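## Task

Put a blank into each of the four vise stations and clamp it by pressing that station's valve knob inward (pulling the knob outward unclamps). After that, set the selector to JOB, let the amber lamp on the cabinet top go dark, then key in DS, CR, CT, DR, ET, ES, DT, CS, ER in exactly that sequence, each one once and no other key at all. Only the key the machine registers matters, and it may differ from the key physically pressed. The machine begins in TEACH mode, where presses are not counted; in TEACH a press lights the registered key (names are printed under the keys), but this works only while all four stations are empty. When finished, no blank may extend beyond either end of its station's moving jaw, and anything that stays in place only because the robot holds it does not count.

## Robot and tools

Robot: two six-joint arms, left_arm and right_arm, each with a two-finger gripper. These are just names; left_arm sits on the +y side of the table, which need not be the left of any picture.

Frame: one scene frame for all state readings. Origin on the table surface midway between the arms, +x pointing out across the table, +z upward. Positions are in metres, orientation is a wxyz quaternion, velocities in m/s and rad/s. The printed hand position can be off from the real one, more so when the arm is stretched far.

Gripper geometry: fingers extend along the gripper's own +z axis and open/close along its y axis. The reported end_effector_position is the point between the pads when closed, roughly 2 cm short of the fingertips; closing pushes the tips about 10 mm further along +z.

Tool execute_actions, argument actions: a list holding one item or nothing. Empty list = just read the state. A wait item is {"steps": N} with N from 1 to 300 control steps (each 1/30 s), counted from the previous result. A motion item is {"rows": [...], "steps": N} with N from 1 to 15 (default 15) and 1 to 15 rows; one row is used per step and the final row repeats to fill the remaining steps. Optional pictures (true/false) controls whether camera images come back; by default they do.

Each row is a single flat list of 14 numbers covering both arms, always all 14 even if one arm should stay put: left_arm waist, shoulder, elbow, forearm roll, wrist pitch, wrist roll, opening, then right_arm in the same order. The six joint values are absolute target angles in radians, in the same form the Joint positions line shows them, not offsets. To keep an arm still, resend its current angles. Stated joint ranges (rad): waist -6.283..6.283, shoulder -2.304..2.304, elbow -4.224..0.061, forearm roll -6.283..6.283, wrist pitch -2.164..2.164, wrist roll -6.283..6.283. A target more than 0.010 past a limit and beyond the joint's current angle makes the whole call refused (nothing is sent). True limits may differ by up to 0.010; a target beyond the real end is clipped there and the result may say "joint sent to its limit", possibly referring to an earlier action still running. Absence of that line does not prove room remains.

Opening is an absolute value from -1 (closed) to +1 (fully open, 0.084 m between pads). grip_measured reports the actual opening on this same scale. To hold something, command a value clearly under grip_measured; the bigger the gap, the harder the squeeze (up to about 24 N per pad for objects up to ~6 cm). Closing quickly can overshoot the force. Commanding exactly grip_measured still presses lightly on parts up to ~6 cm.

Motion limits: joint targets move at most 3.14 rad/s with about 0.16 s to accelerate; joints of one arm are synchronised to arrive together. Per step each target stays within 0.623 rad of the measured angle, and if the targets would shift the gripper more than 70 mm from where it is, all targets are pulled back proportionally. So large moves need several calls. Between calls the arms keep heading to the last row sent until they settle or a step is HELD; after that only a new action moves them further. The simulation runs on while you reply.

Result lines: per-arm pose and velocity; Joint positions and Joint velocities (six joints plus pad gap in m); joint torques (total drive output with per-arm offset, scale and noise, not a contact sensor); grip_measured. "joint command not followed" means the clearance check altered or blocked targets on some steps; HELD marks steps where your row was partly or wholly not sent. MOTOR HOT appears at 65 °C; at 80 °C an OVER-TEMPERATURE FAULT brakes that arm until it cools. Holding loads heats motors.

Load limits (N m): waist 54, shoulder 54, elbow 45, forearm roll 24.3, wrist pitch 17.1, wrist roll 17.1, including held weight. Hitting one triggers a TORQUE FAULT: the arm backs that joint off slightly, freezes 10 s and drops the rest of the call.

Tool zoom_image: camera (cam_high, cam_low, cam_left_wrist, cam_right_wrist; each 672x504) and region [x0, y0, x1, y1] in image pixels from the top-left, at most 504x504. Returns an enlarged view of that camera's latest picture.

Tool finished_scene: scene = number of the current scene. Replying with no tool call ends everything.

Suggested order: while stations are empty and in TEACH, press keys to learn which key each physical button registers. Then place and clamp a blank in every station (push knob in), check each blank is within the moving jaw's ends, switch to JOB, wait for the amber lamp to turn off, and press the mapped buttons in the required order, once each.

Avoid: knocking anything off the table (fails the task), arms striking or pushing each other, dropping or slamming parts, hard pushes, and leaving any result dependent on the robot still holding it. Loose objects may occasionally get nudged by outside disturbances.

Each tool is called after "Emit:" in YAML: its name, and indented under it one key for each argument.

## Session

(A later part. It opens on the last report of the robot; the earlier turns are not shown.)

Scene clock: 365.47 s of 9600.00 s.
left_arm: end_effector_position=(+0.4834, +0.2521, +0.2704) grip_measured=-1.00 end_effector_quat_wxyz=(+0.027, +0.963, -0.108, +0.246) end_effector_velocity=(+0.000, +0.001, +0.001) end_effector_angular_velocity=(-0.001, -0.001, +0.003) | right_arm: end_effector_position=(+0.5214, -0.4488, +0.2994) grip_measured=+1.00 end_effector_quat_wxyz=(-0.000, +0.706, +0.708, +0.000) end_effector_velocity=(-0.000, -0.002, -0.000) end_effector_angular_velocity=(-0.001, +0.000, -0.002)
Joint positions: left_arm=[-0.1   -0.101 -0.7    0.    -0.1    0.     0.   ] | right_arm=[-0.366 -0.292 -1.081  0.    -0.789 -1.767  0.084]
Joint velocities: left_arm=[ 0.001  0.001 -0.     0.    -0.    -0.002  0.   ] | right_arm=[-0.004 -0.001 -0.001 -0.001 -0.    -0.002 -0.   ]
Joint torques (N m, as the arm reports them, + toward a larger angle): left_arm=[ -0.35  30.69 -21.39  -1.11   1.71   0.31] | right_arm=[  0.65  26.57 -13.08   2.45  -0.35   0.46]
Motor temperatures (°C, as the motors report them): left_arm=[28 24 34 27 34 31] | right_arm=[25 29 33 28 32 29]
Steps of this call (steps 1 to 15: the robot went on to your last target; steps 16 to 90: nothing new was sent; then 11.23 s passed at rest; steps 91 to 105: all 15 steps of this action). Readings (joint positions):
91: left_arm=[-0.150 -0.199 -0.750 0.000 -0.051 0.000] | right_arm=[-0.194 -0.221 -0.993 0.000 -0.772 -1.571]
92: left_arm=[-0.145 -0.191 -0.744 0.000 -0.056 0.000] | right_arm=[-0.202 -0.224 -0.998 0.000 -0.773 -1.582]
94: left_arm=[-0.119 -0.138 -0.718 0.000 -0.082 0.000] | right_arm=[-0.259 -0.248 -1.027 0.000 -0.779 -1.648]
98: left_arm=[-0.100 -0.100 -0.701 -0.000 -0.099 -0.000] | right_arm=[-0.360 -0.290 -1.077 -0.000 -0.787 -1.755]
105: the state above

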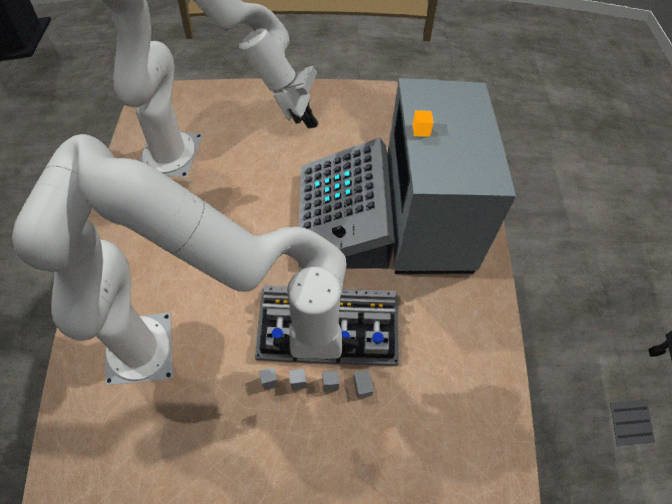

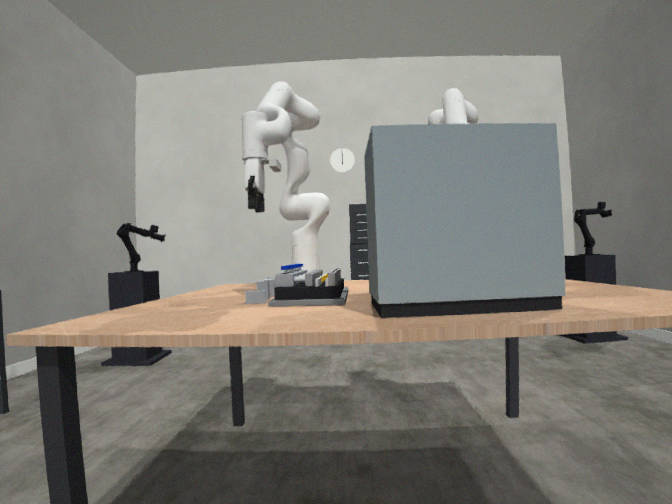

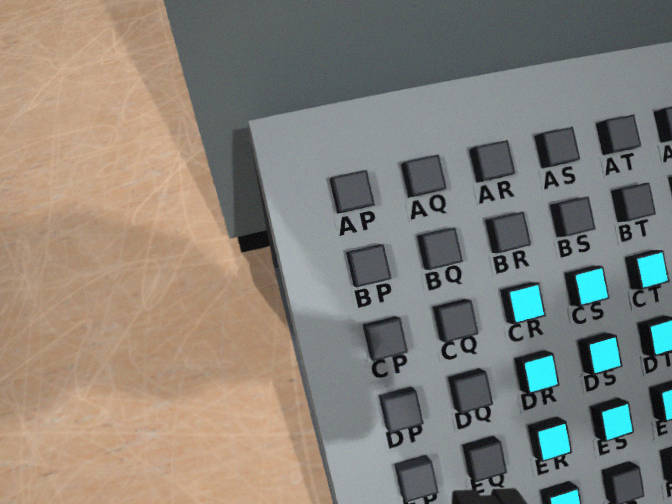

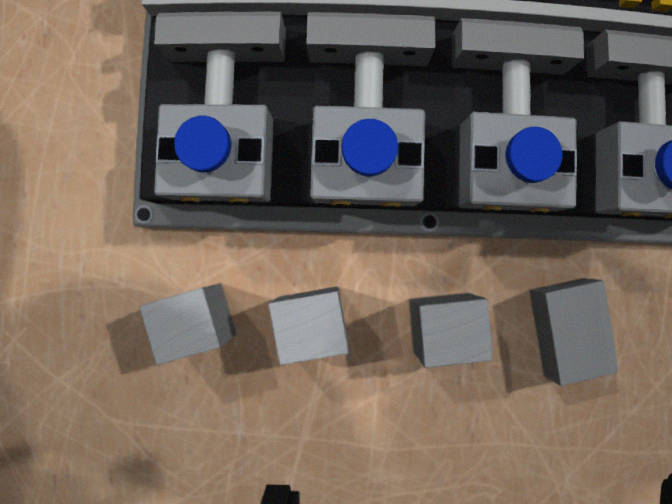

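Emit:
execute_actions:
  actions:
    - {"rows":[[-0.1,-0.1,-0.7,0,-0.1,0,-1,-0.402,-0.32,-0.599,0,-0.279,-2.02,1]],"steps":15}
  pictures: false

Emit:
execute_actions:
  actions:
    - {"steps":8}

Scene clock: 396.13 s of 9600.00 s.
left_arm: end_effector_position=(+0.4834, +0.2522, +0.2706) grip_measured=-1.00 end_effector_quat_wxyz=(+0.027, +0.963, -0.108, +0.246) end_effector_velocity=(+0.000, -0.000, +0.000) end_effector_angular_velocity=(-0.001, -0.000, +0.001) | right_arm: end_effector_position=(+0.3908, -0.4369, +0.1267) grip_measured=+1.00 end_effector_quat_wxyz=(-0.002, +0.629, +0.777, -0.001) end_effector_velocity=(-0.204, +0.032, -0.156) end_effector_angular_velocity=(+0.015, +0.058, +0.219)
Joint positions: left_arm=[-0.1 -0.1 -0.7 -0.  -0.1 -0.   0. ] | right_arm=[-0.401 -0.32  -0.618 -0.    -0.304 -2.008  0.084]
Joint velocities: left_arm=[ 0.    -0.    -0.    -0.001  0.001 -0.     0.   ] | right_arm=[-0.039 -0.037  0.526 -0.001  0.504 -0.257 -0.   ]
Joint torques (N m, as the arm reports them, + toward a larger angle): left_arm=[  0.78  30.92 -21.33  -0.79   1.76   0.15] | right_arm=[ -3.34  33.91 -22.3    2.28  -0.08   0.35]
Motor temperatures (°C, as the motors report them): left_arm=[28 24 34 27 33 31] | right_arm=[25 29 33 28 32 29]
Steps of this call (steps 1 to 15: the robot went on to your last target; steps 16 to 90: nothing new was sent; then 27.17 s passed at rest; steps 91 to 105: all 15 steps of this action). Readings (joint positions):
91: left_arm=[-0.100 -0.100 -0.700 0.000 -0.100 -0.000] | right_arm=[-0.367 -0.292 -1.080 0.000 -0.788 -1.768]
92: left_arm=[-0.100 -0.100 -0.700 -0.000 -0.100 0.000] | right_arm=[-0.368 -0.292 -1.072 0.000 -0.776 -1.773]
94: left_arm=[-0.100 -0.100 -0.700 -0.000 -0.100 -0.000] | right_arm=[-0.372 -0.294 -1.010 0.000 -0.708 -1.807]
98: left_arm=[-0.100 -0.100 -0.700 -0.000 -0.100 0.000] | right_arm=[-0.383 -0.305 -0.858 -0.000 -0.553 -1.884]
105: the state above

Scene clock: 396.40 s of 9600.00 s.
left_arm: end_effector_position=(+0.4834, +0.2522, +0.2706) grip_measured=-1.00 end_effector_quat_wxyz=(+0.027, +0.963, -0.108, +0.246) end_effector_velocity=(+0.000, -0.000, +0.000) end_effector_angular_velocity=(-0.000, -0.001, +0.000) | right_arm: end_effector_position=(+0.3862, -0.4364, +0.1221) grip_measured=+1.00 end_effector_quat_wxyz=(+0.001, +0.625, +0.780, +0.000) end_effector_velocity=(-0.005, +0.001, -0.003) end_effector_angular_velocity=(+0.002, +0.009, +0.001)
Joint positions: left_arm=[-0.1 -0.1 -0.7 -0.  -0.1  0.   0. ] | right_arm=[-0.402 -0.32  -0.601  0.    -0.279 -2.02   0.084]
Joint velocities: left_arm=[-0.     0.001 -0.     0.    -0.    -0.     0.   ] | right_arm=[-0.001 -0.003  0.008 -0.001  0.001 -0.001 -0.   ]
Joint torques (N m, as the arm reports them, + toward a larger angle): left_arm=[  0.53  30.96 -21.41  -0.9    1.71   0.28] | right_arm=[-0.87 24.25 -6.88  1.74 -0.16  0.36]
Motor temperatures (°C, as the motors report them): left_arm=[28 24 34 27 33 31] | right_arm=[25 29 33 28 32 29]
Steps of this call (steps 1 to 8: the robot went on to your last target). Readings (joint positions):
1: left_arm=[-0.100 -0.100 -0.700 0.000 -0.100 -0.000] | right_arm=[-0.401 -0.320 -0.606 -0.000 -0.292 -2.014]
2: left_arm=[-0.100 -0.100 -0.700 0.000 -0.100 0.000] | right_arm=[-0.402 -0.320 -0.602 -0.000 -0.285 -2.017]
4: left_arm=[-0.100 -0.100 -0.700 -0.000 -0.100 -0.000] | right_arm=[-0.402 -0.320 -0.601 0.000 -0.281 -2.019]
8: the state above

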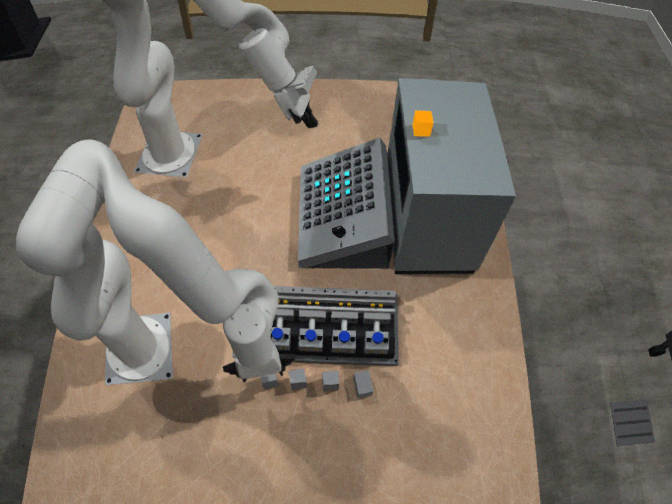

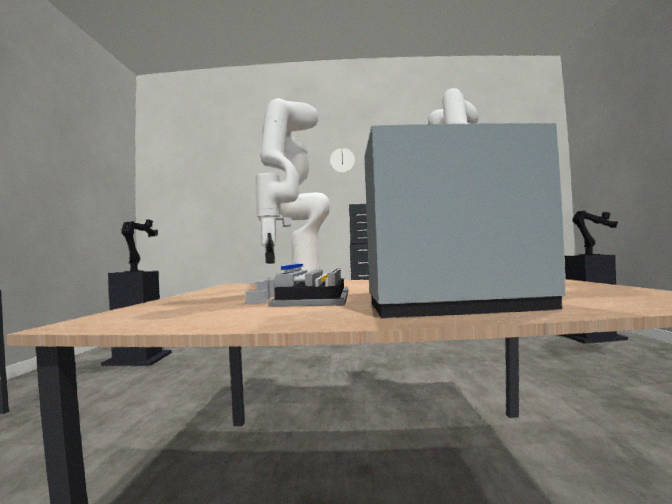

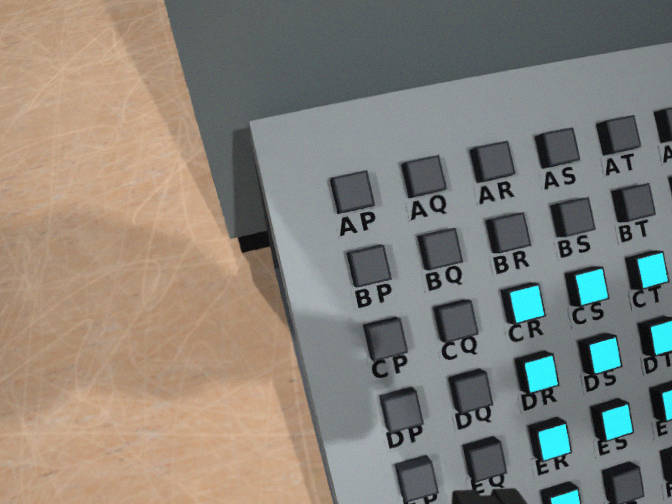

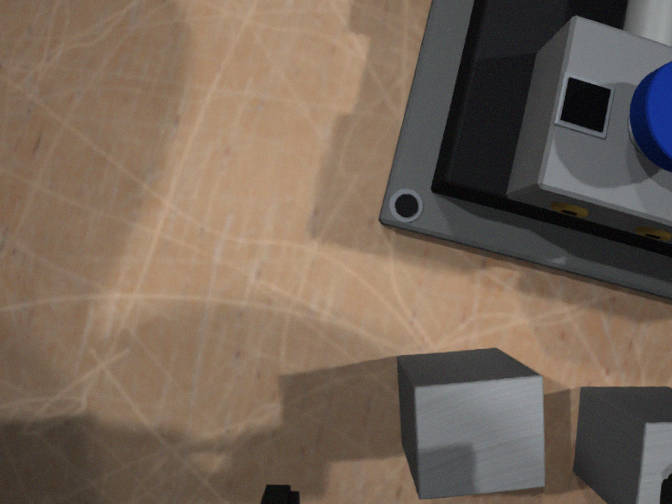

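Emit:
execute_actions:
  actions:
    - {"rows":[[-0.1,-0.1,-0.7,0,-0.1,0,-1,-0.394,-0.479,-0.65,0,-0.171,-2.05,0.55]],"steps":15}

Scene clock: 407.33 s of 9600.00 s.
left_arm: end_effector_position=(+0.4834, +0.2522, +0.2706) grip_measured=-1.00 end_effector_quat_wxyz=(+0.027, +0.963, -0.108, +0.246) end_effector_velocity=(+0.000, -0.000, -0.000) end_effector_angular_velocity=(+0.001, -0.001, -0.002) | right_arm: end_effector_position=(+0.4015, -0.4367, +0.0718) grip_measured=+0.54 end_effector_quat_wxyz=(+0.000, +0.610, +0.792, +0.000) end_effector_velocity=(-0.002, +0.000, -0.002) end_effector_angular_velocity=(+0.001, +0.005, -0.003)
Joint positions: left_arm=[-0.1 -0.1 -0.7 -0.  -0.1  0.   0. ] | right_arm=[-0.394 -0.478 -0.65  -0.    -0.171 -2.05   0.067]
Joint velocities: left_arm=[-0.    -0.    -0.     0.     0.001  0.002  0.   ] | right_arm=[-0.001 -0.005  0.001  0.002  0.001 -0.    -0.   ]
Joint torques (N m, as the arm reports them, + toward a larger angle): left_arm=[  1.38  31.17 -21.56  -0.87   1.77   0.23] | right_arm=[ 1.09 28.52 -9.46  2.08 -0.38  0.57]
Motor temperatures (°C, as the motors report them): left_arm=[28 24 34 27 32 31] | right_arm=[25 29 33 28 32 29]
Steps of this call (steps 1 to 30: the robot went on to your last target; steps 31 to 90: nothing new was sent; then 7.43 s passed at rest; steps 91 to 105: all 15 steps of this action). Readings (joint positions):
91: left_arm=[-0.100 -0.100 -0.700 0.000 -0.100 0.000] | right_arm=[-0.402 -0.321 -0.599 -0.000 -0.278 -2.020]
92: left_arm=[-0.100 -0.100 -0.700 0.000 -0.100 0.000] | right_arm=[-0.401 -0.329 -0.603 -0.000 -0.271 -2.022]
94: left_arm=[-0.100 -0.100 -0.700 0.000 -0.100 0.000] | right_arm=[-0.398 -0.394 -0.625 0.000 -0.226 -2.035]
98: left_arm=[-0.100 -0.100 -0.700 0.000 -0.100 -0.000] | right_arm=[-0.394 -0.478 -0.648 -0.000 -0.174 -2.049]
105: the state above

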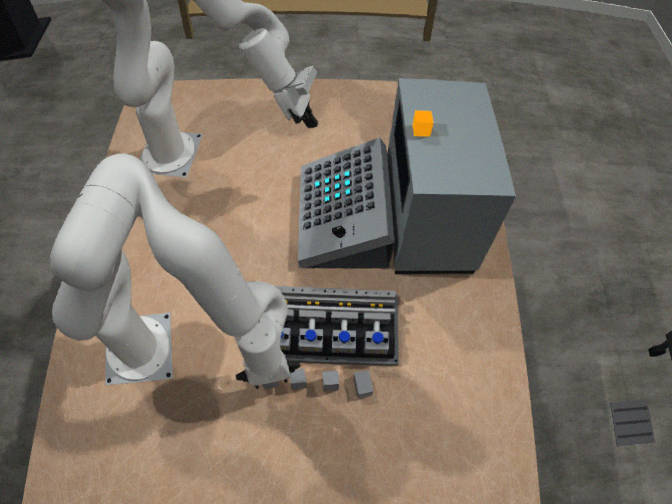

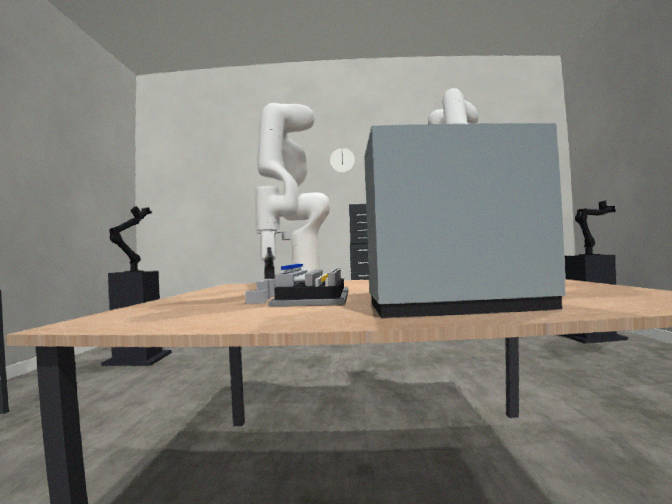

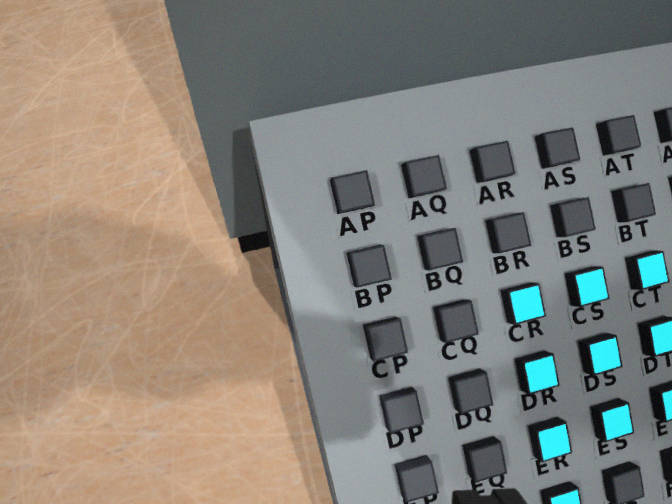

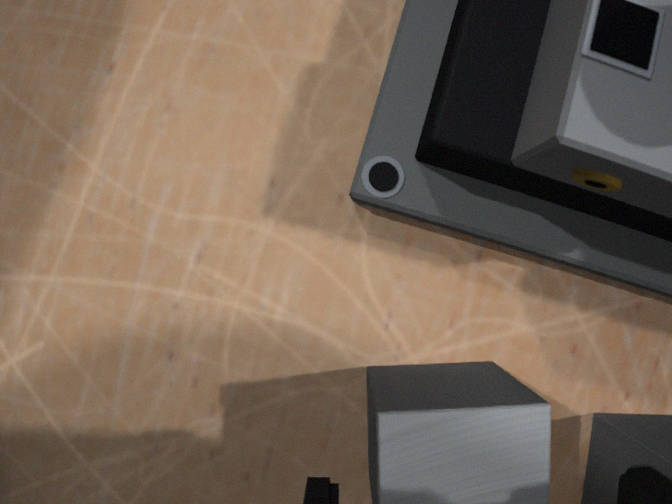

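Emit:
execute_actions:
  actions:
    - {"rows":[[-0.1,-0.1,-0.7,0,-0.1,0,-1,-0.394,-0.479,-0.65,0,-0.171,-2.05,0.33],[-0.1,-0.1,-0.7,0,-0.1,0,-1,-0.394,-0.479,-0.65,0,-0.171,-2.05,0.33],[-0.1,-0.1,-0.7,0,-0.1,0,-1,-0.394,-0.479,-0.65,0,-0.171,-2.05,0.33],[-0.1,-0.1,-0.7,0,-0.1,0,-1,-0.394,-0.479,-0.65,0,-0.171,-2.05,0.33],[-0.1,-0.1,-0.7,0,-0.1,0,-1,-0.394,-0.588,-0.668,0,-0.08,-2.05,0.33]],"steps":15}

Scene clock: 415.53 s of 9600.00 s.
left_arm: end_effector_position=(+0.4834, +0.2522, +0.2706) grip_measured=-1.00 end_effector_quat_wxyz=(+0.027, +0.963, -0.108, +0.246) end_effector_velocity=(+0.000, +0.000, -0.001) end_effector_angular_velocity=(-0.001, +0.002, +0.002) | right_arm: end_effector_position=(+0.4014, -0.4367, +0.0317) grip_measured=+0.32 end_effector_quat_wxyz=(+0.000, +0.610, +0.792, +0.000) end_effector_velocity=(+0.005, -0.001, +0.003) end_effector_angular_velocity=(-0.003, -0.011, +0.001)
Joint positions: left_arm=[-0.1 -0.1 -0.7  0.  -0.1 -0.   0. ] | right_arm=[-0.394 -0.587 -0.668  0.    -0.08  -2.05   0.058]
Joint velocities: left_arm=[ 0.    -0.003 -0.    -0.     0.001 -0.002  0.   ] | right_arm=[ 0.001  0.005 -0.003 -0.001  0.003  0.    -0.   ]
Joint torques (N m, as the arm reports them, + toward a larger angle): left_arm=[  0.6   31.05 -21.47  -0.94   1.74   0.26] | right_arm=[-4.63 25.33 -6.56  2.33 -0.57  0.35]
Motor temperatures (°C, as the motors report them): left_arm=[28 24 34 27 32 31] | right_arm=[25 29 33 28 32 29]
Steps of this call (steps 1 to 15: the robot went on to your last target; steps 16 to 90: nothing new was sent; then 4.70 s passed at rest; steps 91 to 105: all 15 steps of this action). Readings (joint positions):
91: left_arm=[-0.100 -0.100 -0.700 0.000 -0.100 0.000] | right_arm=[-0.394 -0.479 -0.650 -0.000 -0.171 -2.050]
92: left_arm=[-0.100 -0.100 -0.700 -0.000 -0.100 -0.000] | right_arm=[-0.394 -0.479 -0.650 0.000 -0.171 -2.050]
94: left_arm=[-0.100 -0.100 -0.700 -0.000 -0.100 -0.000] | right_arm=[-0.394 -0.479 -0.650 -0.000 -0.171 -2.050]
98: left_arm=[-0.100 -0.100 -0.700 0.000 -0.100 0.000] | right_arm=[-0.394 -0.544 -0.662 0.000 -0.115 -2.050]
105: the state above

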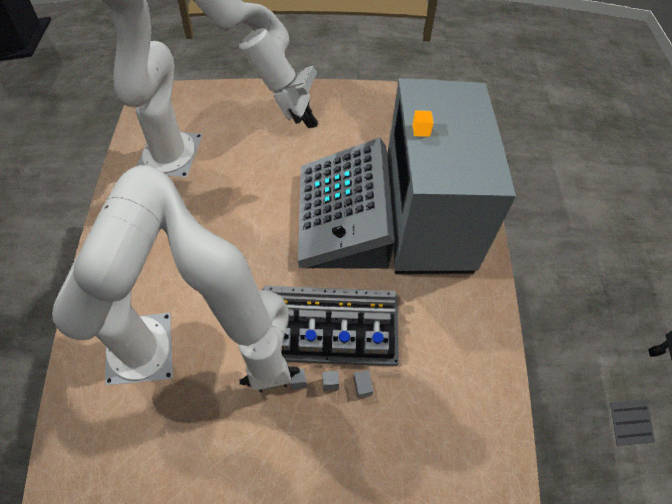

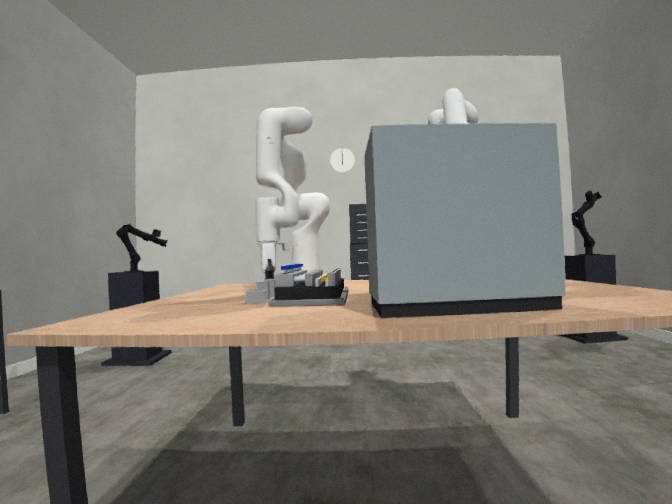

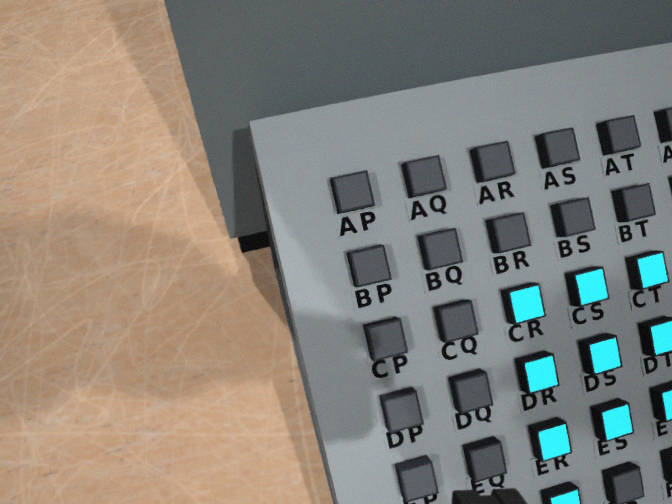

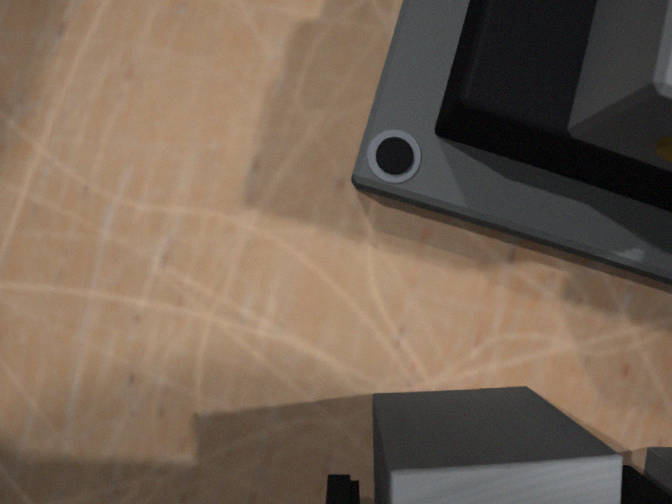

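Emit:
execute_actions:
  actions:
    - {"rows":[[-0.1,-0.1,-0.7,0,-0.1,0,-1,-0.394,-0.588,-0.668,0,-0.08,-2.05,0.1],[-0.1,-0.1,-0.7,0,-0.1,0,-1,-0.394,-0.588,-0.668,0,-0.08,-2.05,0.1],[-0.1,-0.1,-0.7,0,-0.1,0,-1,-0.394,-0.588,-0.668,0,-0.08,-2.05,0.1],[-0.1,-0.1,-0.7,0,-0.1,0,-1,-0.394,-0.588,-0.668,0,-0.08,-2.05,0.1],[-0.1,-0.1,-0.7,0,-0.1,0,-1,-0.394,-0.588,-0.668,0,-0.08,-2.05,-0.4]],"steps":15}
  pictures: false

Scene clock: 421.57 s of 9600.00 s.
left_arm: end_effector_position=(+0.4834, +0.2522, +0.2706) grip_measured=-1.00 end_effector_quat_wxyz=(+0.027, +0.963, -0.108, +0.246) end_effector_velocity=(+0.000, -0.000, +0.000) end_effector_angular_velocity=(+0.000, -0.002, -0.001) | right_arm: end_effector_position=(+0.4011, -0.4366, +0.0313) grip_measured=-0.10 end_effector_quat_wxyz=(-0.000, +0.610, +0.792, -0.000) end_effector_velocity=(+0.001, +0.000, +0.000) end_effector_angular_velocity=(-0.000, -0.001, +0.002)
Joint positions: left_arm=[-0.1 -0.1 -0.7 -0.  -0.1  0.   0. ] | right_arm=[-0.394 -0.588 -0.668  0.    -0.08  -2.05   0.04 ]
Joint velocities: left_arm=[ 0.    -0.    -0.    -0.     0.001  0.001  0.   ] | right_arm=[ 0.    -0.    -0.    -0.001  0.001 -0.    -0.   ]
Joint torques (N m, as the arm reports them, + toward a larger angle): left_arm=[  0.91  30.23 -21.61  -0.89   1.69   0.23] | right_arm=[-1.42 30.42 -7.31  1.9  -0.08  0.52]
Motor temperatures (°C, as the motors report them): left_arm=[28 24 34 27 32 31] | right_arm=[25 29 32 28 32 29]
Steps of this call (steps 1 to 15: the robot went on to your last target; steps 16 to 90: nothing new was sent; then 2.53 s passed at rest; steps 91 to 105: all 15 steps of this action). Readings (joint positions):
91: left_arm=[-0.100 -0.100 -0.700 0.000 -0.100 0.000] | right_arm=[-0.394 -0.588 -0.668 -0.000 -0.080 -2.050]
92: left_arm=[-0.100 -0.100 -0.700 0.000 -0.100 0.000] | right_arm=[-0.394 -0.588 -0.668 0.000 -0.080 -2.050]
94: left_arm=[-0.100 -0.100 -0.700 -0.000 -0.100 -0.000] | right_arm=[-0.394 -0.588 -0.668 -0.000 -0.080 -2.050]
98: left_arm=[-0.100 -0.100 -0.700 0.000 -0.100 0.000] | right_arm=[-0.394 -0.588 -0.668 -0.000 -0.080 -2.050]
105: the state above

Emit:
execute_actions:
  actions:
    - {"rows":[[-0.1,-0.1,-0.7,0,-0.1,0,-1,-0.394,-0.167,-0.665,0,-0.498,-2.05,-0.4]],"steps":15}
  pictures: false

Emit:
execute_actions:
  actions:
    - {"rows":[[-0.1,-0.1,-0.7,0,-0.1,0,-1,0.108,-0.238,-0.752,0,-0.514,-1.292,-0.4]],"steps":15}

Scene clock: 430.70 s of 9600.00 s.
left_arm: end_effector_position=(+0.4834, +0.2522, +0.2706) grip_measured=-1.00 end_effector_quat_wxyz=(+0.027, +0.963, -0.108, +0.246) end_effector_velocity=(-0.000, -0.000, -0.001) end_effector_angular_velocity=(-0.000, +0.001, +0.000) | right_arm: end_effector_position=(+0.4019, -0.4368, +0.2009) grip_measured=-0.10 end_effector_quat_wxyz=(+0.001, +0.610, +0.792, +0.000) end_effector_velocity=(-0.029, +0.006, -0.006) end_effector_angular_velocity=(+0.018, +0.079, -0.001)
Joint positions: left_arm=[-0.1 -0.1 -0.7  0.  -0.1 -0.   0. ] | right_arm=[-0.394 -0.169 -0.665 -0.    -0.495 -2.05   0.04 ]
Joint velocities: left_arm=[-0.    -0.001  0.    -0.     0.001 -0.     0.   ] | right_arm=[-0.001  0.011  0.029 -0.    -0.063 -0.    -0.   ]
Joint torques (N m, as the arm reports them, + toward a larger angle): left_arm=[  1.18  30.7  -21.46  -0.8    1.75   0.3 ] | right_arm=[  3.04  18.58 -13.27   1.6   -0.06   0.44]
Motor temperatures (°C, as the motors report them): left_arm=[28 24 34 27 32 31] | right_arm=[25 29 32 28 32 29]
Steps of this call (steps 1 to 15: the robot went on to your last target; steps 16 to 90: nothing new was sent; then 5.63 s passed at rest; steps 91 to 105: all 15 steps of this action). Readings (joint positions):
91: left_arm=[-0.100 -0.100 -0.700 0.000 -0.100 -0.000] | right_arm=[-0.394 -0.587 -0.668 0.000 -0.081 -2.050]
92: left_arm=[-0.100 -0.100 -0.700 0.000 -0.100 -0.000] | right_arm=[-0.394 -0.579 -0.667 -0.000 -0.092 -2.050]
94: left_arm=[-0.100 -0.100 -0.700 0.000 -0.100 -0.000] | right_arm=[-0.394 -0.513 -0.665 -0.000 -0.162 -2.050]
98: left_arm=[-0.100 -0.100 -0.700 -0.000 -0.100 -0.000] | right_arm=[-0.394 -0.339 -0.667 0.000 -0.329 -2.050]
105: the state above

Scene clock: 431.20 s of 9600.00 s.
left_arm: end_effector_position=(+0.4834, +0.2522, +0.2706) grip_measured=-1.00 end_effector_quat_wxyz=(+0.027, +0.963, -0.108, +0.246) end_effector_velocity=(+0.000, -0.000, +0.002) end_effector_angular_velocity=(-0.000, -0.003, -0.001) | right_arm: end_effector_position=(+0.4280, -0.2448, +0.2011) grip_measured=-0.10 end_effector_quat_wxyz=(-0.000, +0.698, +0.716, -0.000) end_effector_velocity=(-0.033, +0.314, +0.002) end_effector_angular_velocity=(+0.002, -0.005, -0.398)
Joint positions: left_arm=[-0.1 -0.1 -0.7 -0.  -0.1  0.   0. ] | right_arm=[ 0.072 -0.234 -0.746  0.    -0.513 -1.353  0.04 ]
Joint velocities: left_arm=[-0.     0.003  0.     0.    -0.     0.     0.   ] | right_arm=[ 0.727 -0.09  -0.12   0.002 -0.025  1.124 -0.   ]
Joint torques (N m, as the arm reports them, + toward a larger angle): left_arm=[  0.36  30.27 -21.48  -0.84   1.73   0.22] | right_arm=[-15.57  23.42  -9.96   1.97  -0.79  -0.24]
Motor temperatures (°C, as the motors report them): left_arm=[28 24 34 27 32 31] | right_arm=[25 29 32 28 32 29]
Steps of this call (steps 1 to 15: all 15 steps of this action). Readings (joint positions):
1: left_arm=[-0.100 -0.100 -0.700 -0.000 -0.100 0.000] | right_arm=[-0.393 -0.169 -0.665 -0.000 -0.497 -2.049]
2: left_arm=[-0.100 -0.100 -0.700 0.000 -0.100 -0.000] | right_arm=[-0.386 -0.172 -0.667 -0.000 -0.498 -2.038]
4: left_arm=[-0.100 -0.100 -0.700 -0.000 -0.100 -0.000] | right_arm=[-0.329 -0.182 -0.679 -0.000 -0.499 -1.964]
8: left_arm=[-0.100 -0.100 -0.700 -0.000 -0.100 0.000] | right_arm=[-0.172 -0.203 -0.705 0.000 -0.504 -1.741]
15: the state above

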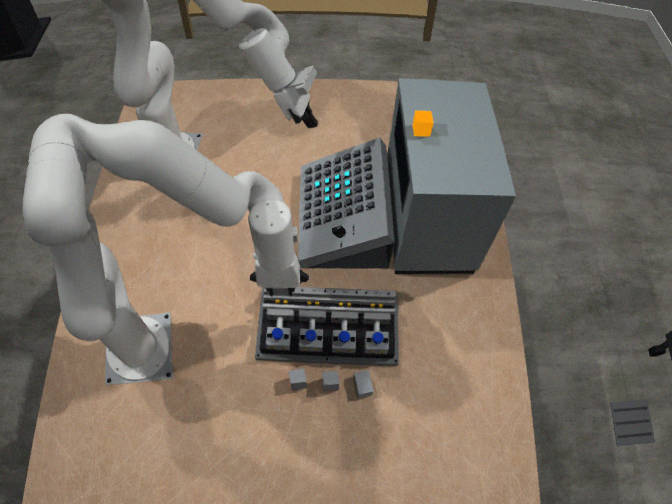

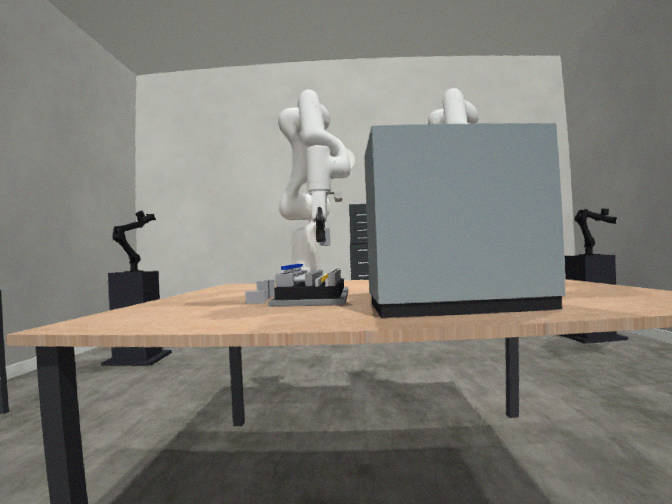

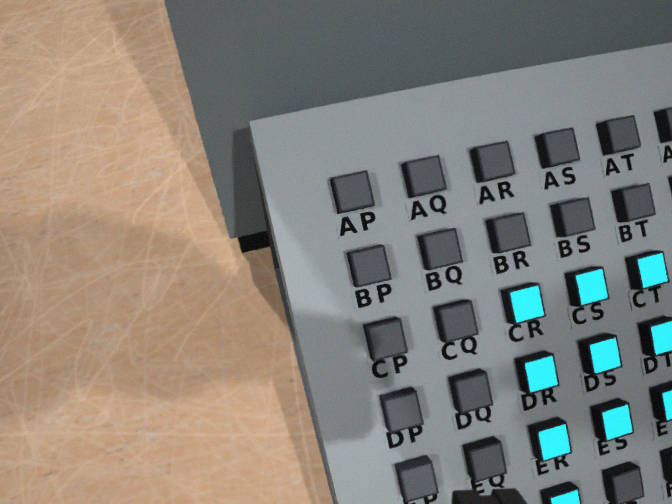

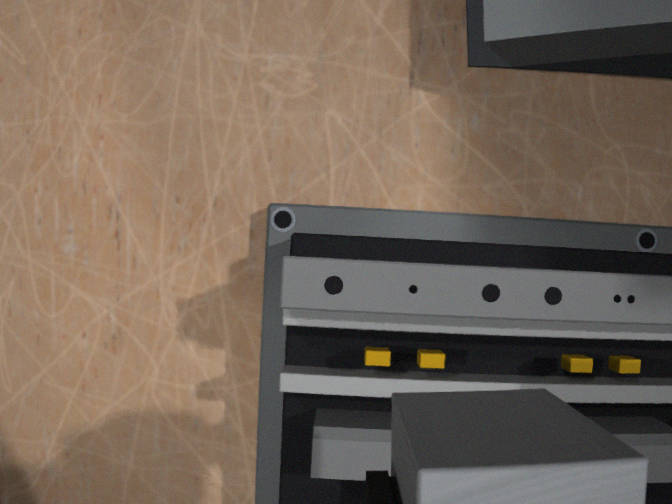

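Emit:
execute_actions:
  actions:
    - {"steps":10}

Emit:
zoom_image:
  camera: "cam_low"
  region: [260,190,370,310]

Scene clock: 436.07 s of 9600.00 s.
left_arm: end_effector_position=(+0.4834, +0.2522, +0.2706) grip_measured=-1.00 end_effector_quat_wxyz=(+0.027, +0.963, -0.108, +0.246) end_effector_velocity=(-0.000, +0.000, -0.001) end_effector_angular_velocity=(-0.000, +0.001, +0.001) | right_arm: end_effector_position=(+0.4261, -0.2292, +0.2013) grip_measured=-0.10 end_effector_quat_wxyz=(+0.000, +0.706, +0.708, -0.000) end_effector_velocity=(+0.000, -0.000, -0.000) end_effector_angular_velocity=(-0.000, -0.000, +0.000)
Joint positions: left_arm=[-0.1 -0.1 -0.7 -0.  -0.1 -0.   0. ] | right_arm=[ 0.108 -0.238 -0.752  0.    -0.514 -1.292  0.04 ]
Joint velocities: left_arm=[ 0.    -0.001  0.    -0.001  0.    -0.001  0.   ] | right_arm=[-0.    -0.    -0.    -0.001 -0.     0.     0.   ]
Joint torques (N m, as the arm reports them, + toward a larger angle): left_arm=[  0.35  30.9  -21.4   -1.19   1.7    0.31] | right_arm=[  2.07  22.49 -12.81   1.27  -0.37   0.45]
Motor temperatures (°C, as the motors report them): left_arm=[28 24 34 27 32 31] | right_arm=[25 29 32 28 32 29]
Steps of this call (steps 1 to 30: the robot went on to your last target; steps 31 to 90: nothing new was sent; then 1.87 s passed at rest). Readings (joint positions):
1: left_arm=[-0.100 -0.100 -0.700 -0.000 -0.100 0.000] | right_arm=[0.091 -0.236 -0.749 0.000 -0.513 -1.322]
2: left_arm=[-0.100 -0.100 -0.700 -0.000 -0.100 -0.000] | right_arm=[0.101 -0.237 -0.751 0.000 -0.514 -1.307]
4: left_arm=[-0.100 -0.100 -0.700 -0.000 -0.100 0.000] | right_arm=[0.106 -0.238 -0.751 0.000 -0.514 -1.296]
8: left_arm=[-0.100 -0.100 -0.700 0.000 -0.100 0.000] | right_arm=[0.107 -0.238 -0.752 -0.000 -0.514 -1.293]
90: the state above
All arms were judged still, so your last target was given up. Only a new action makes them travel on or press farther. Fingers that are still opening or closing keep moving.

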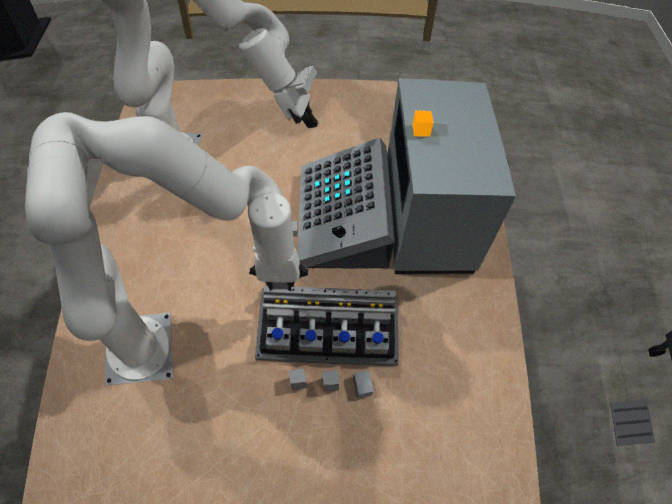

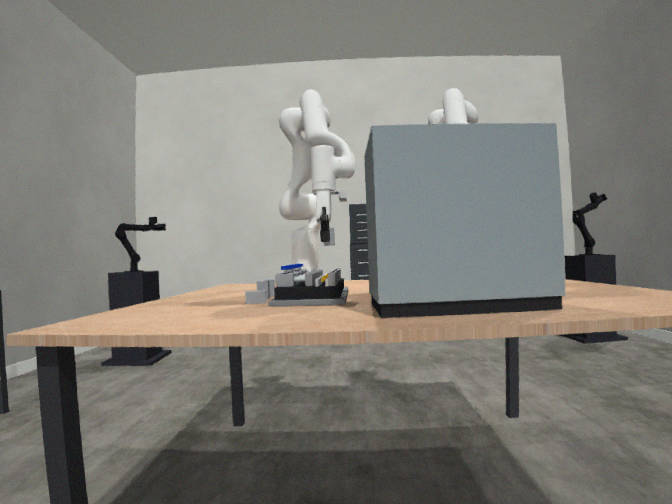

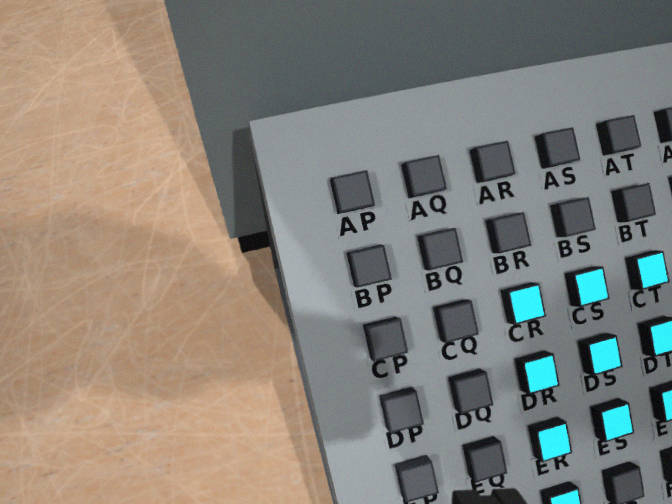

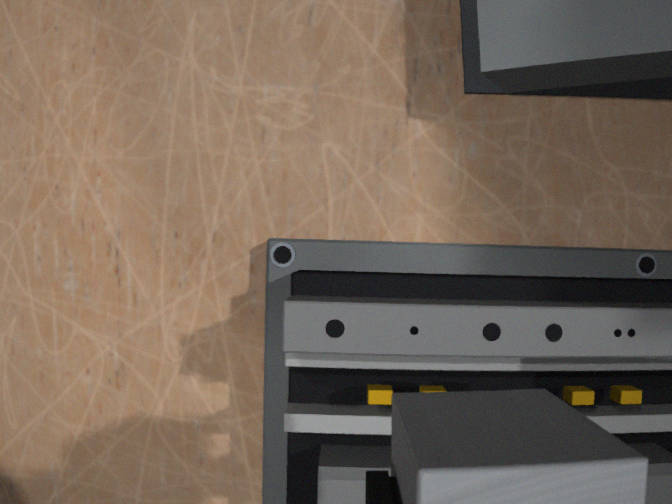

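Region (260, 190, 370, 310) of cam_low's 672x504 image, scaled by 4.200, with more detail than that image has; it fills the left 462 columns of this view, and the rest is white.

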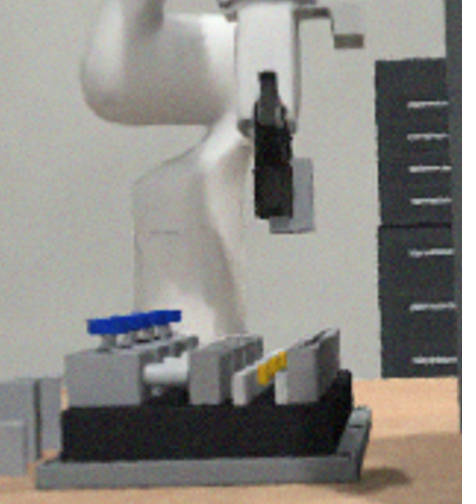

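Emit:
execute_actions:
  actions:
    - {"rows":[[-0.1,-0.1,-0.7,0,-0.1,0,-1,-0.428,-0.167,-0.665,0,-0.498,-1.828,-0.4]],"steps":15}
  pictures: false

Emit:
execute_actions:
  actions:
    - {"rows":[[-0.1,-0.1,-0.7,0,-0.1,0,-1,-0.428,-0.167,-0.665,0,-0.498,-1.828,-0.4],[-0.1,-0.1,-0.7,0,-0.1,0,-1,-0.428,-0.167,-0.665,0,-0.498,-1.828,-0.4],[-0.1,-0.1,-0.7,0,-0.1,0,-1,-0.428,-0.167,-0.665,0,-0.498,-1.828,-0.4],[-0.1,-0.1,-0.7,0,-0.1,0,-1,-0.428,-0.167,-0.665,0,-0.498,-1.828,-0.4],[-0.1,-0.1,-0.7,0,-0.1,0,-1,-0.428,-0.55,-0.661,0,-0.111,-1.828,-0.4]],"steps":15}
  pictures: false

Emit:
execute_actions:
  actions:
    - {"rows":[[-0.1,-0.1,-0.7,0,-0.1,0,-1,-0.428,-0.55,-0.661,0,-0.111,-1.828,-0.4],[-0.1,-0.1,-0.7,0,-0.1,0,-1,-0.428,-0.55,-0.661,0,-0.111,-1.828,-0.4],[-0.1,-0.1,-0.7,0,-0.1,0,-1,-0.428,-0.55,-0.661,0,-0.111,-1.828,-0.4],[-0.1,-0.1,-0.7,0,-0.1,0,-1,-0.428,-0.585,-0.667,0,-0.082,-1.828,-0.4]],"steps":15}

Scene clock: 453.63 s of 9600.00 s.
left_arm: end_effector_position=(+0.4834, +0.2522, +0.2706) grip_measured=-1.00 end_effector_quat_wxyz=(+0.027, +0.963, -0.108, +0.246) end_effector_velocity=(+0.000, -0.000, +0.000) end_effector_angular_velocity=(-0.001, -0.001, +0.001) | right_arm: end_effector_position=(+0.4019, -0.4405, +0.2015) grip_measured=-0.10 end_effector_quat_wxyz=(-0.000, +0.707, +0.707, -0.000) end_effector_velocity=(-0.097, -0.235, -0.002) end_effector_angular_velocity=(+0.001, +0.009, -0.029)
Joint positions: left_arm=[-0.1 -0.1 -0.7 -0.  -0.1 -0.   0. ] | right_arm=[-0.403 -0.17  -0.669 -0.    -0.499 -1.8    0.04 ]
Joint velocities: left_arm=[-0.     0.001 -0.    -0.     0.001 -0.     0.   ] | right_arm=[-0.624  0.083  0.104 -0.002  0.012 -0.594 -0.   ]
Joint torques (N m, as the arm reports them, + toward a larger angle): left_arm=[  0.42  30.55 -21.51  -0.87   1.77   0.3 ] | right_arm=[ 27.9   19.77 -13.29   1.86  -0.3    0.99]
Motor temperatures (°C, as the motors report them): left_arm=[28 24 34 27 32 31] | right_arm=[25 29 32 28 32 29]
Steps of this call (steps 1 to 90: nothing new was sent; then 14.07 s passed at rest; steps 91 to 105: all 15 steps of this action). Readings (joint positions):
91: left_arm=[-0.100 -0.100 -0.700 0.000 -0.100 0.000] | right_arm=[0.107 -0.238 -0.752 0.000 -0.514 -1.293]
92: left_arm=[-0.100 -0.100 -0.700 -0.000 -0.100 0.000] | right_arm=[0.098 -0.237 -0.750 0.000 -0.513 -1.304]
94: left_arm=[-0.100 -0.100 -0.700 0.000 -0.100 -0.000] | right_arm=[0.031 -0.228 -0.740 0.000 -0.511 -1.373]
98: left_arm=[-0.100 -0.100 -0.700 0.000 -0.100 -0.000] | right_arm=[-0.135 -0.206 -0.713 0.000 -0.506 -1.536]
105: the state above

Scene clock: 454.13 s of 9600.00 s.
left_arm: end_effector_position=(+0.4834, +0.2522, +0.2706) grip_measured=-1.00 end_effector_quat_wxyz=(+0.027, +0.963, -0.108, +0.246) end_effector_velocity=(+0.000, -0.000, -0.000) end_effector_angular_velocity=(-0.000, +0.000, +0.001) | right_arm: end_effector_position=(+0.3986, -0.4498, +0.0560) grip_measured=-0.10 end_effector_quat_wxyz=(-0.002, +0.706, +0.708, -0.001) end_effector_velocity=(-0.084, +0.019, -0.291) end_effector_angular_velocity=(+0.026, +0.098, -0.003)
Joint positions: left_arm=[-0.1 -0.1 -0.7 -0.  -0.1 -0.   0. ] | right_arm=[-0.427 -0.523 -0.66  -0.    -0.142 -1.828  0.04 ]
Joint velocities: left_arm=[ 0.    -0.001 -0.    -0.     0.001 -0.001  0.   ] | right_arm=[-0.008 -0.704  0.041 -0.001  0.644 -0.003 -0.   ]
Joint torques (N m, as the arm reports them, + toward a larger angle): left_arm=[  0.72  30.25 -21.44  -1.08   1.74   0.28] | right_arm=[ -1.26  65.48 -12.75   2.4   -1.04   0.37]
Motor temperatures (°C, as the motors report them): left_arm=[28 24 34 27 32 31] | right_arm=[25 29 32 28 32 29]
Steps of this call (steps 1 to 15: all 15 steps of this action). Readings (joint positions):
1: left_arm=[-0.100 -0.100 -0.700 -0.000 -0.100 0.000] | right_arm=[-0.418 -0.168 -0.667 -0.000 -0.499 -1.815]
2: left_arm=[-0.100 -0.100 -0.700 -0.000 -0.100 -0.000] | right_arm=[-0.423 -0.168 -0.666 -0.000 -0.499 -1.822]
4: left_arm=[-0.100 -0.100 -0.700 -0.000 -0.100 0.000] | right_arm=[-0.426 -0.167 -0.665 0.000 -0.498 -1.826]
8: left_arm=[-0.100 -0.100 -0.700 0.000 -0.100 0.000] | right_arm=[-0.426 -0.242 -0.667 0.000 -0.416 -1.827]
15: the state above

Scene clock: 454.63 s of 9600.00 s.
left_arm: end_effector_position=(+0.4834, +0.2522, +0.2706) grip_measured=-1.00 end_effector_quat_wxyz=(+0.027, +0.963, -0.108, +0.246) end_effector_velocity=(-0.000, -0.000, -0.000) end_effector_angular_velocity=(-0.000, +0.000, +0.001) | right_arm: end_effector_position=(+0.3980, -0.4499, +0.0327) grip_measured=-0.10 end_effector_quat_wxyz=(+0.000, +0.706, +0.708, +0.000) end_effector_velocity=(-0.001, +0.001, -0.002) end_effector_angular_velocity=(+0.001, +0.003, +0.001)
Joint positions: left_arm=[-0.1 -0.1 -0.7  0.  -0.1 -0.   0. ] | right_arm=[-0.428 -0.584 -0.667  0.    -0.082 -1.828  0.04 ]
Joint velocities: left_arm=[-0.    -0.    -0.    -0.    -0.    -0.001  0.   ] | right_arm=[ 0.001 -0.003  0.001  0.001  0.001 -0.001  0.   ]
Joint torques (N m, as the arm reports them, + toward a larger angle): left_arm=[  0.16  30.47 -21.44  -0.64   1.76   0.27] | right_arm=[ 0.78 27.11 -6.12  0.72 -0.4   0.72]
Motor temperatures (°C, as the motors report them): left_arm=[28 24 34 27 32 31] | right_arm=[25 29 32 28 32 29]
Steps of this call (steps 1 to 15: all 15 steps of this action). Readings (joint positions):
1: left_arm=[-0.100 -0.100 -0.700 -0.000 -0.100 -0.000] | right_arm=[-0.428 -0.540 -0.659 -0.000 -0.126 -1.828]
2: left_arm=[-0.100 -0.100 -0.700 -0.000 -0.100 0.000] | right_arm=[-0.428 -0.547 -0.659 -0.000 -0.119 -1.828]
4: left_arm=[-0.100 -0.100 -0.700 0.000 -0.100 0.000] | right_arm=[-0.428 -0.549 -0.661 -0.000 -0.112 -1.828]
8: left_arm=[-0.100 -0.100 -0.700 -0.000 -0.100 0.000] | right_arm=[-0.428 -0.581 -0.666 0.000 -0.086 -1.828]
15: the state above

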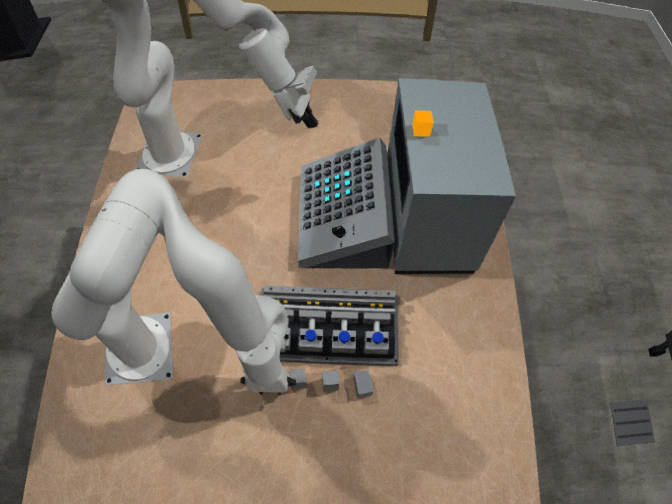

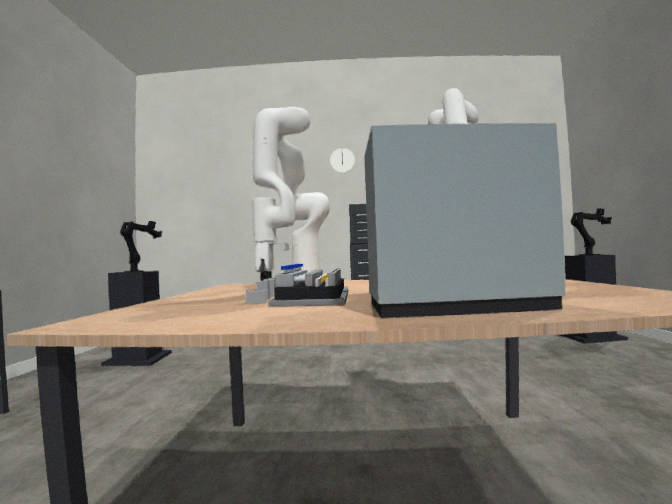

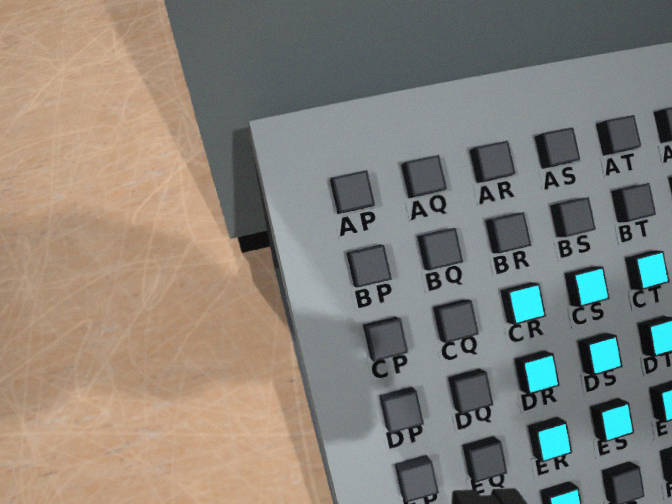

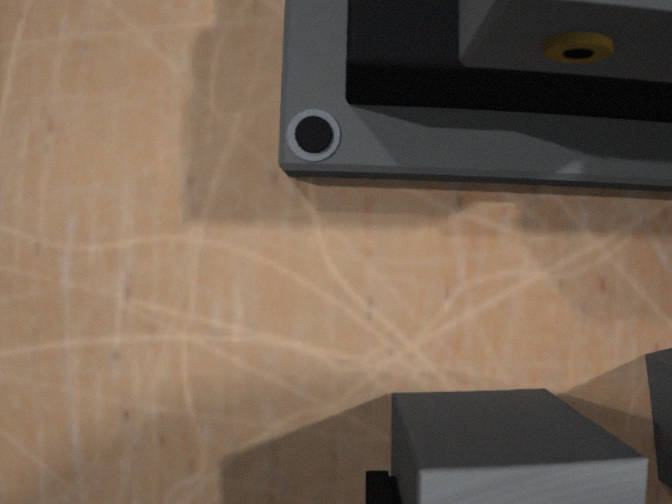

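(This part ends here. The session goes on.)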